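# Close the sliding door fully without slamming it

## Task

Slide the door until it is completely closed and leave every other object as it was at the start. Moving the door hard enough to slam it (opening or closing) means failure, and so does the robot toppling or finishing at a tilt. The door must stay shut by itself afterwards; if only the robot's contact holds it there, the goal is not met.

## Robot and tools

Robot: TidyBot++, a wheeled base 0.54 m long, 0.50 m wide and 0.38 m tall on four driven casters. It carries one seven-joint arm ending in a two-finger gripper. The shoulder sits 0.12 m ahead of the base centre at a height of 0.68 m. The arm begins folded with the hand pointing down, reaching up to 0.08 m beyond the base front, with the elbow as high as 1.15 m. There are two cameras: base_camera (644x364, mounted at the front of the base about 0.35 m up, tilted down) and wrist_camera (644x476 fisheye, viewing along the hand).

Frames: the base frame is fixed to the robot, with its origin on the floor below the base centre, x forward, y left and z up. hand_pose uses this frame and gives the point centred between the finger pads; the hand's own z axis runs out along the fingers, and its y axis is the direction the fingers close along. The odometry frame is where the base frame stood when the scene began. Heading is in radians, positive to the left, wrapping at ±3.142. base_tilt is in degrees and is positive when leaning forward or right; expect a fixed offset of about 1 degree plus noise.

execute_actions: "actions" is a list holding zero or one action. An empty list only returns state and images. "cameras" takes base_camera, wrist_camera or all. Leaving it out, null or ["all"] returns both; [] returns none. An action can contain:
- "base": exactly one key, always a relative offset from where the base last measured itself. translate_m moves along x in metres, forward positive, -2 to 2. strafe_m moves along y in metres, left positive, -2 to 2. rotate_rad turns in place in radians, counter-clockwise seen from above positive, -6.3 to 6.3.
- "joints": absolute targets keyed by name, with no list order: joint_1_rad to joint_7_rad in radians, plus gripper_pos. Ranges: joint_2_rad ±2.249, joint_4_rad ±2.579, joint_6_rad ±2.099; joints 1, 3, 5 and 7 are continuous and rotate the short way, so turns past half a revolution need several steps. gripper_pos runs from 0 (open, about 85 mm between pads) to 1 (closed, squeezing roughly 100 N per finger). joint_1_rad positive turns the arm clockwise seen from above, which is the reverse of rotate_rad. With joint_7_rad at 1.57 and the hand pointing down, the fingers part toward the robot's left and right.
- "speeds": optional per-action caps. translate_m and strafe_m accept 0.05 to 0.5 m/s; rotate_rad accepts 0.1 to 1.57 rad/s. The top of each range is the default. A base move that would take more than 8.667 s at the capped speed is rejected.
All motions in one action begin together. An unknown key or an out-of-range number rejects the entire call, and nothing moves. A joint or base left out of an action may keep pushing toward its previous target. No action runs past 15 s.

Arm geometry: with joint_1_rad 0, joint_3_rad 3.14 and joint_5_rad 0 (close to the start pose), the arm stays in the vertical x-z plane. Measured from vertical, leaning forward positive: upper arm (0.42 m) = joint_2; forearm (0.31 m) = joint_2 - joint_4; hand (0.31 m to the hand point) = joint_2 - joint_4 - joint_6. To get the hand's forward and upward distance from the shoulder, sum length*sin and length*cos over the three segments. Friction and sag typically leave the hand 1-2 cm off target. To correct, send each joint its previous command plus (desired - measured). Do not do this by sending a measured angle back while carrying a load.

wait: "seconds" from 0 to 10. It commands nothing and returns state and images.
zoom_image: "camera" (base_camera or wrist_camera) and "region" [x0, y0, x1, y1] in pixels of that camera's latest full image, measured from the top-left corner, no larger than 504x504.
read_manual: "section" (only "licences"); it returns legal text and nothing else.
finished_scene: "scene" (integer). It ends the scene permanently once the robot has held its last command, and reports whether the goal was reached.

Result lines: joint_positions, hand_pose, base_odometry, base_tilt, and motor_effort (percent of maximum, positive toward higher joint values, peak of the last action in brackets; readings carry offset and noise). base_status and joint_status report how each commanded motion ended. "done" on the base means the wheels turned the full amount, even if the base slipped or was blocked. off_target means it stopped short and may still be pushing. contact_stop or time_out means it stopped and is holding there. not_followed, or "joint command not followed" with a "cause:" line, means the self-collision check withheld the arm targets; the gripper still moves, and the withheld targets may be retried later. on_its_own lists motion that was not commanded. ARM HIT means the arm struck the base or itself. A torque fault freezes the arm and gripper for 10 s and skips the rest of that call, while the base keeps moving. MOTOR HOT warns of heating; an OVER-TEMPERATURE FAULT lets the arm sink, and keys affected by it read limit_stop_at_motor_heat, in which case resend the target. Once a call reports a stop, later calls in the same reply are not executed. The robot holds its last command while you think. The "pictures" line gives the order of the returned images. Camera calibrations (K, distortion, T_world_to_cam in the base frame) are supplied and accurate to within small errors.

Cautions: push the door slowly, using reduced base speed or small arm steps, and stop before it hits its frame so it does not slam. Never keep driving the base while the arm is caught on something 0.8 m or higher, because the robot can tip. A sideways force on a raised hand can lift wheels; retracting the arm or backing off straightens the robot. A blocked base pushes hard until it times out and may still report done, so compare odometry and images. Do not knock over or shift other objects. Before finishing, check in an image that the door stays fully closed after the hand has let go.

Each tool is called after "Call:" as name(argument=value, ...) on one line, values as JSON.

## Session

Call:
execute_actions(actions=[])

Scene clock: 0.00 s.
base_odometry: x=+0.000 y=+0.000 heading=+0.000 (m, m, rad; odometry frame)
base_tilt: forward=-0.1 right=+0.1 (deg)
base_status: not commanded
joint_positions: joint_1_rad=-0.050 joint_2_rad=-0.400 joint_3_rad=+3.142 joint_4_rad=-2.510 joint_5_rad=-0.022 joint_6_rad=-0.870 joint_7_rad=+1.554 gripper_pos=+0.000
joint_status: not commanded
motor_effort: joint_1_rad=+0 joint_2_rad=+0 joint_3_rad=+1 joint_4_rad=+12 joint_5_rad=+0 joint_6_rad=+1 joint_7_rad=+0 (%)
hand_pose: x=+0.2743 y=+0.0145 z=+0.6006 quat_wxyz=(-0.012, +0.997, +0.010, +0.080) (m; base frame)
pictures: base_camera, wrist_camera
camera_calibration (this result's frames):
wrist_camera: T_world_to_cam=[[-0.0161876, -0.999836, 0.00810747, 0.0145452], [-0.99128, 0.0149875, -0.13092, 0.399768], [0.130777, -0.010156, -0.99136, 0.69406], [0, 0, 0, 1]] pos_world=[0.305751, 0.0156002, 0.740282]
Images, in order (width x height): base_camera 644x364, wrist_camera 644x476.

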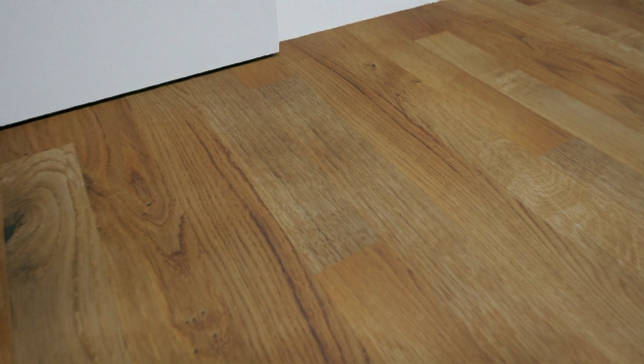

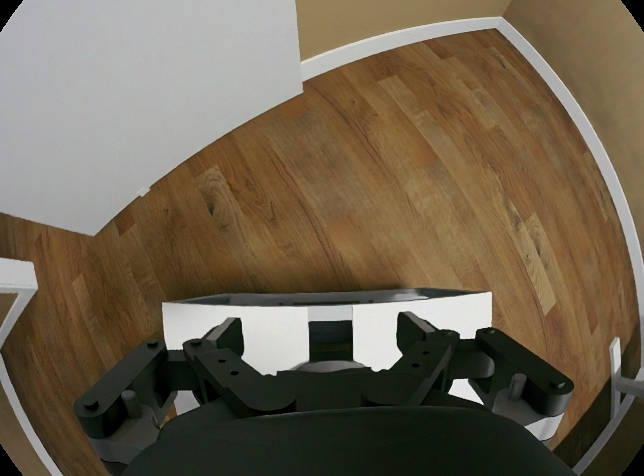

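Call:
execute_actions(actions=[{"base":{"rotate_rad":2.105},"joints":{"joint_1_rad":1.54,"joint_2_rad":-0.2,"joint_3_rad":3.14,"joint_4_rad":-2.32,"joint_5_rad":0.0,"joint_6_rad":0.56,"joint_7_rad":1.57}}])

Scene clock: 15.87 s.
base_odometry: x=+0.000 y=+0.000 heading=+2.104 (m, m, rad; odometry frame)
base_tilt: forward=-0.1 right=+0.1 (deg)
base_status: done
joint_positions: joint_1_rad=+1.522 joint_2_rad=-0.219 joint_3_rad=+3.142 joint_4_rad=-2.341 joint_5_rad=-0.022 joint_6_rad=+0.526 joint_7_rad=+1.554 gripper_pos=+0.000
joint_status: all done
motor_effort: joint_1_rad=+0(0) joint_2_rad=-13(13) joint_3_rad=+0(1) joint_4_rad=+19(20) joint_5_rad=+0(1) joint_6_rad=+9(8) joint_7_rad=+0(1) (%)
hand_pose: x=+0.1409 y=-0.4871 z=+0.9202 quat_wxyz=(+0.475, +0.507, -0.506, +0.512) (m; base frame)
pictures: base_camera, wrist_camera
camera_calibration (this result's frames):
wrist_camera: T_world_to_cam=[[-0.997705, -0.000690943, -0.0677123, 0.203051], [0.0675679, 0.0559154, -0.996147, 0.983778], [0.00447444, -0.998435, -0.0557403, -0.301367], [0, 0, 0, 1]] pos_world=[0.137462, -0.355764, 0.976938]
Images, in order (width x height): base_camera 644x364, wrist_camera 644x476.

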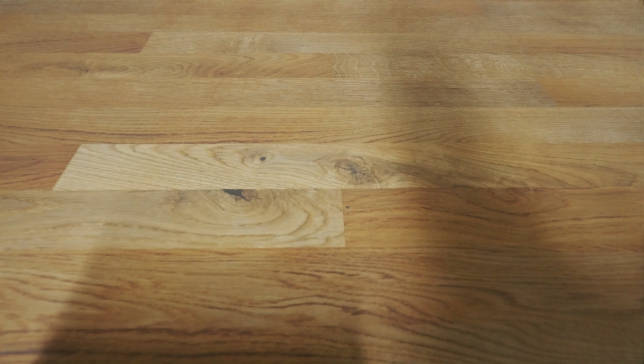

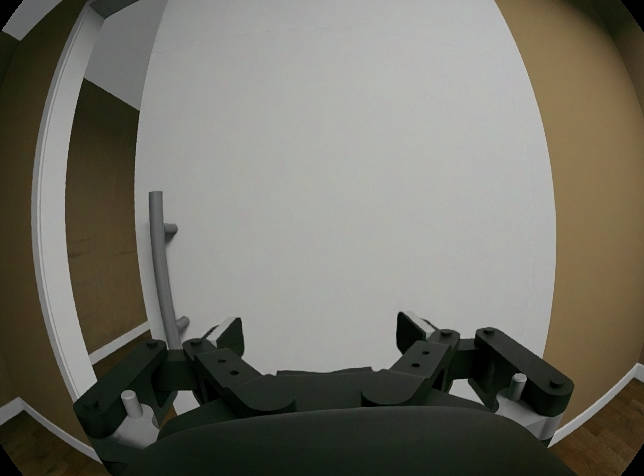

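Call:
execute_actions(actions=[{"base":{"translate_m":0.27},"joints":{"joint_7_rad":1.62}}], cameras=[])

Call:
execute_actions(actions=[{"base":{"strafe_m":-0.17},"speeds":{"strafe_m":0.3}}], cameras=["wrist_camera"])

Scene clock: 23.17 s.
base_odometry: x=-0.137 y=+0.232 heading=+2.105 (m, m, rad; odometry frame)
base_tilt: forward=-0.1 right=+0.1 (deg)
base_status: done
joint_positions: joint_1_rad=+1.523 joint_2_rad=-0.218 joint_3_rad=+3.142 joint_4_rad=-2.341 joint_5_rad=-0.020 joint_6_rad=+0.526 joint_7_rad=+1.593 gripper_pos=+0.000
joint_status: all done
motor_effort: joint_1_rad=+0(2) joint_2_rad=-13(14) joint_3_rad=+1(3) joint_4_rad=+19(19) joint_5_rad=+0(1) joint_6_rad=+9(10) joint_7_rad=+0(0) (%)
hand_pose: x=+0.1404 y=-0.4874 z=+0.9198 quat_wxyz=(+0.486, +0.517, -0.495, +0.501) (m; base frame)
pictures: none
No camera images: the call's "cameras" was empty. Leave "cameras" out to get every camera's image.

Scene clock: 24.70 s.
base_odometry: x=+0.009 y=+0.319 heading=+2.105 (m, m, rad; odometry frame)
base_tilt: forward=-0.1 right=+0.1 (deg)
base_status: done
joint_positions: joint_1_rad=+1.524 joint_2_rad=-0.205 joint_3_rad=+3.142 joint_4_rad=-2.336 joint_5_rad=-0.019 joint_6_rad=+0.526 joint_7_rad=+1.593 gripper_pos=+0.000
joint_status: not commanded
motor_effort: joint_1_rad=+0(1) joint_2_rad=-13(16) joint_3_rad=+0(2) joint_4_rad=+18(19) joint_5_rad=-1(0) joint_6_rad=+9(10) joint_7_rad=+0(0) (%)
hand_pose: x=+0.1405 y=-0.4913 z=+0.9159 quat_wxyz=(+0.484, +0.519, -0.497, +0.499) (m; base frame)
pictures: wrist_camera
camera_calibration (this result's frames):
wrist_camera: T_world_to_cam=[[-0.999667, -0.000836567, -0.0257737, 0.164159], [0.0256684, 0.0635919, -0.997646, 0.990829], [0.00247359, -0.997976, -0.0635492, -0.298067], [0, 0, 0, 1]] pos_world=[0.139409, -0.360335, 0.973786]
Images, in order (width x height): wrist_camera 644x476.

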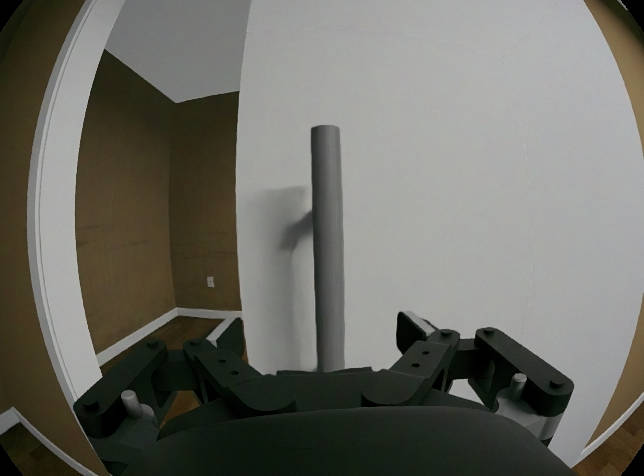

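Call:
execute_actions(actions=[{"base":{"strafe_m":-0.06},"speeds":{"strafe_m":0.15}}], cameras=["wrist_camera"])

Scene clock: 30.33 s.
base_odometry: x=+0.060 y=+0.350 heading=+2.106 (m, m, rad; odometry frame)
base_tilt: forward=-0.1 right=+0.1 (deg)
base_status: done
joint_positions: joint_1_rad=+1.524 joint_2_rad=-0.202 joint_3_rad=+3.142 joint_4_rad=-2.336 joint_5_rad=-0.019 joint_6_rad=+0.526 joint_7_rad=+1.593 gripper_pos=+0.000
joint_status: not commanded
motor_effort: joint_1_rad=+0(1) joint_2_rad=-13(15) joint_3_rad=+0(2) joint_4_rad=+19(19) joint_5_rad=+0(0) joint_6_rad=+9(10) joint_7_rad=+0(0) (%)
hand_pose: x=+0.1405 y=-0.4921 z=+0.9149 quat_wxyz=(+0.483, +0.520, -0.498, +0.498) (m; base frame)
pictures: wrist_camera
camera_calibration (this result's frames):
wrist_camera: T_world_to_cam=[[-0.99967, -0.000776574, -0.0256643, 0.164099], [0.0255576, 0.0658108, -0.997505, 0.9908], [0.00246362, -0.997832, -0.0657692, -0.296862], [0, 0, 0, 1]] pos_world=[0.139453, -0.361296, 0.973015]
Images, in order (width x height): wrist_camera 644x476.

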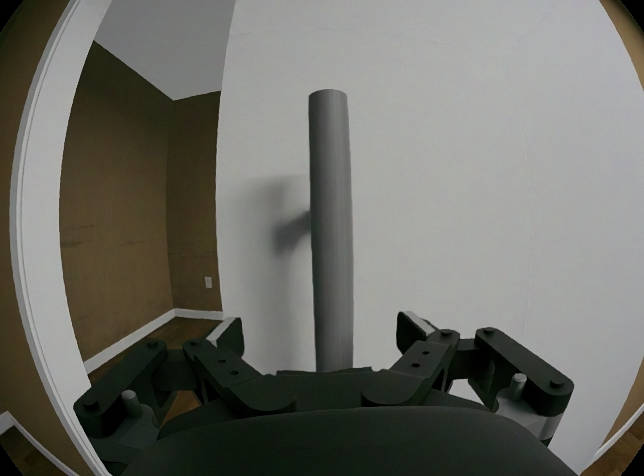

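Call:
execute_actions(actions=[{"base":{"strafe_m":-0.028},"speeds":{"strafe_m":0.1}}], cameras=[])

Call:
execute_actions(actions=[{"joints":{"gripper_pos":1.0}}], cameras=["wrist_camera"])

Scene clock: 37.63 s.
base_odometry: x=+0.084 y=+0.364 heading=+2.106 (m, m, rad; odometry frame)
base_tilt: forward=-0.1 right=+0.1 (deg)
base_status: done
joint_positions: joint_1_rad=+1.524 joint_2_rad=-0.198 joint_3_rad=+3.142 joint_4_rad=-2.335 joint_5_rad=-0.019 joint_6_rad=+0.527 joint_7_rad=+1.593 gripper_pos=+0.000
joint_status: not commanded
motor_effort: joint_1_rad=+0(1) joint_2_rad=-14(16) joint_3_rad=+0(2) joint_4_rad=+19(20) joint_5_rad=+0(0) joint_6_rad=+9(10) joint_7_rad=+0(0) (%)
hand_pose: x=+0.1406 y=-0.4932 z=+0.9137 quat_wxyz=(+0.482, +0.521, -0.498, +0.498) (m; base frame)
pictures: none
No camera images: the call's "cameras" was empty. Leave "cameras" out to get every camera's image.

Scene clock: 38.73 s.
base_odometry: x=+0.084 y=+0.364 heading=+2.106 (m, m, rad; odometry frame)
base_tilt: forward=-0.1 right=+0.1 (deg)
base_status: not commanded
joint_positions: joint_1_rad=+1.537 joint_2_rad=-0.198 joint_3_rad=+3.146 joint_4_rad=-2.335 joint_5_rad=-0.017 joint_6_rad=+0.527 joint_7_rad=+1.593 gripper_pos=+0.756
joint_status: gripper_pos off_target (ended at +0.756, target +1.000)
motor_effort: joint_1_rad=+0(6) joint_2_rad=-12(13) joint_3_rad=-1(6) joint_4_rad=+20(24) joint_5_rad=+0(3) joint_6_rad=+10(13) joint_7_rad=+0(0) (%)
hand_pose: x=+0.1319 y=-0.4934 z=+0.9137 quat_wxyz=(+0.487, +0.517, -0.502, +0.493) (m; base frame)
pictures: wrist_camera
camera_calibration (this result's frames):
wrist_camera: T_world_to_cam=[[-0.999578, 0.0158907, -0.0243075, 0.162421], [0.0253329, 0.0678736, -0.997372, 0.990834], [-0.0141991, -0.997567, -0.0682476, -0.293628], [0, 0, 0, 1]] pos_world=[0.133083, -0.362746, 0.972139]
Images, in order (width x height): wrist_camera 644x476.

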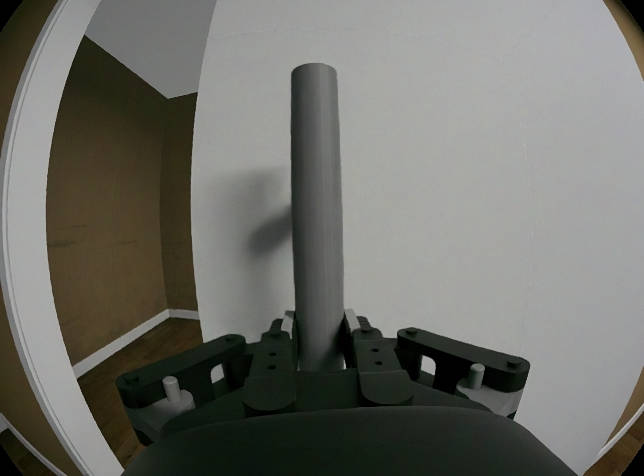

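Call:
execute_actions(actions=[{"base":{"translate_m":0.48},"speeds":{"translate_m":0.13}}])

Scene clock: 46.43 s.
base_odometry: x=-0.160 y=+0.777 heading=+2.106 (m, m, rad; odometry frame)
base_tilt: forward=-0.1 right=+0.1 (deg)
base_status: done
joint_positions: joint_1_rad=+1.548 joint_2_rad=-0.188 joint_3_rad=+3.150 joint_4_rad=-2.325 joint_5_rad=-0.017 joint_6_rad=+0.527 joint_7_rad=+1.595 gripper_pos=+0.756
joint_status: not commanded
motor_effort: joint_1_rad=+2(15) joint_2_rad=-16(21) joint_3_rad=+3(16) joint_4_rad=+20(24) joint_5_rad=+1(6) joint_6_rad=+11(12) joint_7_rad=+1(1) (%)
hand_pose: x=+0.1243 y=-0.4979 z=+0.9140 quat_wxyz=(+0.490, +0.513, -0.506, +0.489) (m; base frame)
pictures: base_camera, wrist_camera
camera_calibration (this result's frames):
wrist_camera: T_world_to_cam=[[-0.999232, 0.0311421, -0.0237878, 0.161917], [0.0258744, 0.0684097, -0.997322, 0.991806], [-0.0294314, -0.997171, -0.0691629, -0.295261], [0, 0, 0, 1]] pos_world=[0.12744, -0.367318, 0.97258]
Images, in order (width x height): base_camera 644x364, wrist_camera 644x476.

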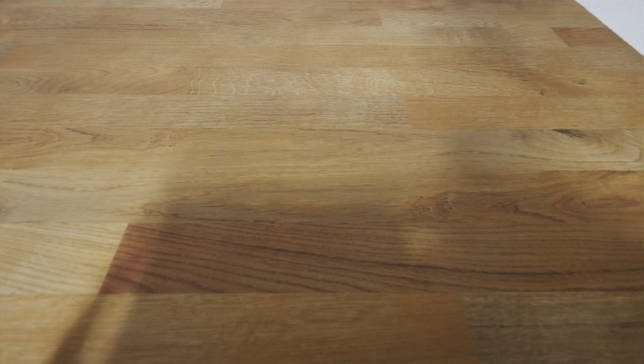

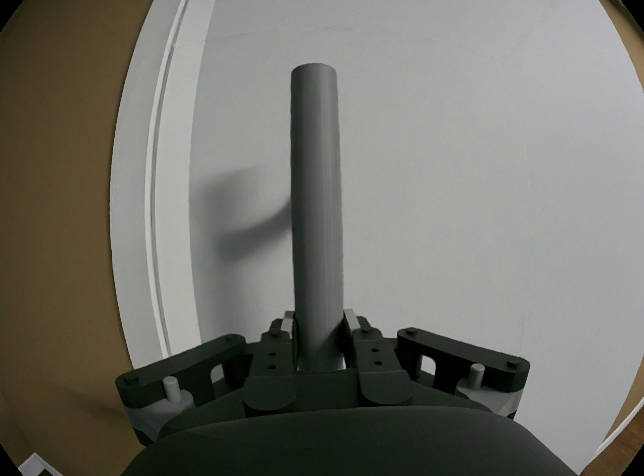

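Call:
execute_actions(actions=[{"base":{"translate_m":0.18},"speeds":{"translate_m":0.05}}], cameras=["wrist_camera"])

Scene clock: 52.73 s.
base_odometry: x=-0.252 y=+0.932 heading=+2.106 (m, m, rad; odometry frame)
base_tilt: forward=-0.1 right=+0.2 (deg)
base_status: done
joint_positions: joint_1_rad=+1.594 joint_2_rad=-0.179 joint_3_rad=+3.197 joint_4_rad=-2.318 joint_5_rad=-0.018 joint_6_rad=+0.527 joint_7_rad=+1.595 gripper_pos=+0.756
joint_status: not commanded
motor_effort: joint_1_rad=-11(16) joint_2_rad=-21(22) joint_3_rad=-12(17) joint_4_rad=+15(23) joint_5_rad=+4(7) joint_6_rad=+10(12) joint_7_rad=-2(1) (%)
hand_pose: x=+0.0760 y=-0.4999 z=+0.9140 quat_wxyz=(+0.510, +0.487, -0.532, +0.468) (m; base frame)
pictures: wrist_camera
camera_calibration (this result's frames):
wrist_camera: T_world_to_cam=[[-0.991797, 0.123642, -0.0324108, 0.167285], [0.0408242, 0.066131, -0.996975, 0.990657], [-0.121125, -0.990121, -0.0706361, -0.286816], [0, 0, 0, 1]] pos_world=[0.09073, -0.37018, 0.972823]
Images, in order (width x height): wrist_camera 644x476.

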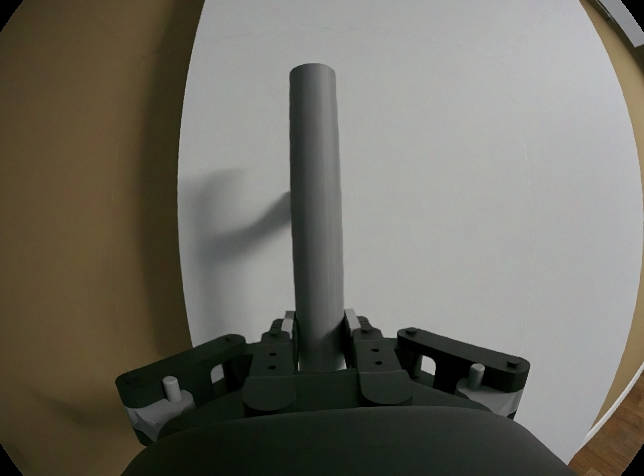

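Verify with one small additional push.

Call:
execute_actions(actions=[{"base":{"translate_m":0.03},"speeds":{"translate_m":0.05}}], cameras=[])

Scene clock: 56.40 s.
base_odometry: x=-0.267 y=+0.958 heading=+2.106 (m, m, rad; odometry frame)
base_tilt: forward=-0.1 right=+0.1 (deg)
base_status: done
joint_positions: joint_1_rad=+1.621 joint_2_rad=-0.173 joint_3_rad=+3.224 joint_4_rad=-2.312 joint_5_rad=-0.025 joint_6_rad=+0.528 joint_7_rad=+1.599 gripper_pos=+0.757
joint_status: not commanded
motor_effort: joint_1_rad=-16(20) joint_2_rad=-21(25) joint_3_rad=-18(21) joint_4_rad=+17(18) joint_5_rad=+5(7) joint_6_rad=+10(11) joint_7_rad=-2(2) (%)
hand_pose: x=+0.0471 y=-0.4995 z=+0.9140 quat_wxyz=(+0.522, +0.471, -0.547, +0.455) (m; base frame)
pictures: none
No camera images: the call's "cameras" was empty. Leave "cameras" out to get every camera's image.

Call:
execute_actions(actions=[{"joints":{"gripper_pos":0.0,"joint_1_rad":1.61,"joint_3_rad":3.216}}], cameras=[])

Call:
execute_actions(actions=[{"base":{"strafe_m":0.12},"speeds":{"strafe_m":0.25}}], cameras=["wrist_camera"])

Scene clock: 59.70 s.
base_odometry: x=-0.267 y=+0.958 heading=+2.106 (m, m, rad; odometry frame)
base_tilt: forward=-0.1 right=+0.1 (deg)
base_status: not commanded
joint_positions: joint_1_rad=+1.610 joint_2_rad=-0.193 joint_3_rad=+3.216 joint_4_rad=-2.313 joint_5_rad=-0.021 joint_6_rad=+0.528 joint_7_rad=+1.599 gripper_pos=+0.000
joint_status: all done
motor_effort: joint_1_rad=+0(17) joint_2_rad=-14(21) joint_3_rad=+1(17) joint_4_rad=+19(20) joint_5_rad=+0(6) joint_6_rad=+9(10) joint_7_rad=+0(2) (%)
hand_pose: x=+0.0580 y=-0.4960 z=+0.9241 quat_wxyz=(+0.523, +0.473, -0.536, +0.464) (m; base frame)
pictures: none
No camera images: the call's "cameras" was empty. Leave "cameras" out to get every camera's image.

Scene clock: 61.07 s.
base_odometry: x=-0.371 y=+0.897 heading=+2.106 (m, m, rad; odometry frame)
base_tilt: forward=-0.1 right=+0.1 (deg)
base_status: done
joint_positions: joint_1_rad=+1.610 joint_2_rad=-0.200 joint_3_rad=+3.216 joint_4_rad=-2.313 joint_5_rad=-0.021 joint_6_rad=+0.528 joint_7_rad=+1.599 gripper_pos=+0.000
joint_status: not commanded
motor_effort: joint_1_rad=+0(1) joint_2_rad=-14(17) joint_3_rad=+0(1) joint_4_rad=+19(19) joint_5_rad=+0(1) joint_6_rad=+9(10) joint_7_rad=+0(0) (%)
hand_pose: x=+0.0581 y=-0.4943 z=+0.9276 quat_wxyz=(+0.525, +0.471, -0.534, +0.466) (m; base frame)
pictures: wrist_camera
camera_calibration (this result's frames):
wrist_camera: T_world_to_cam=[[-0.986883, 0.157259, -0.036487, 0.169417], [0.0429349, 0.0378004, -0.998363, 0.991725], [-0.155622, -0.986834, -0.0440565, -0.303499], [0, 0, 0, 1]] pos_world=[0.0773839, -0.363633, 0.982912]
Images, in order (width x height): wrist_camera 644x476.

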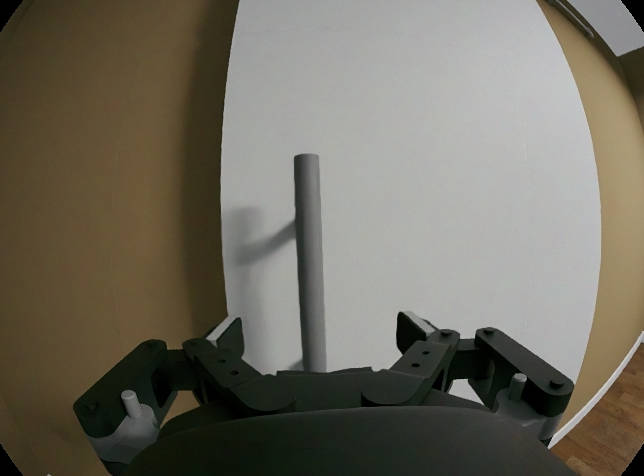

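Call:
finished_scene(scene=2)

The scene is finished: the task was done.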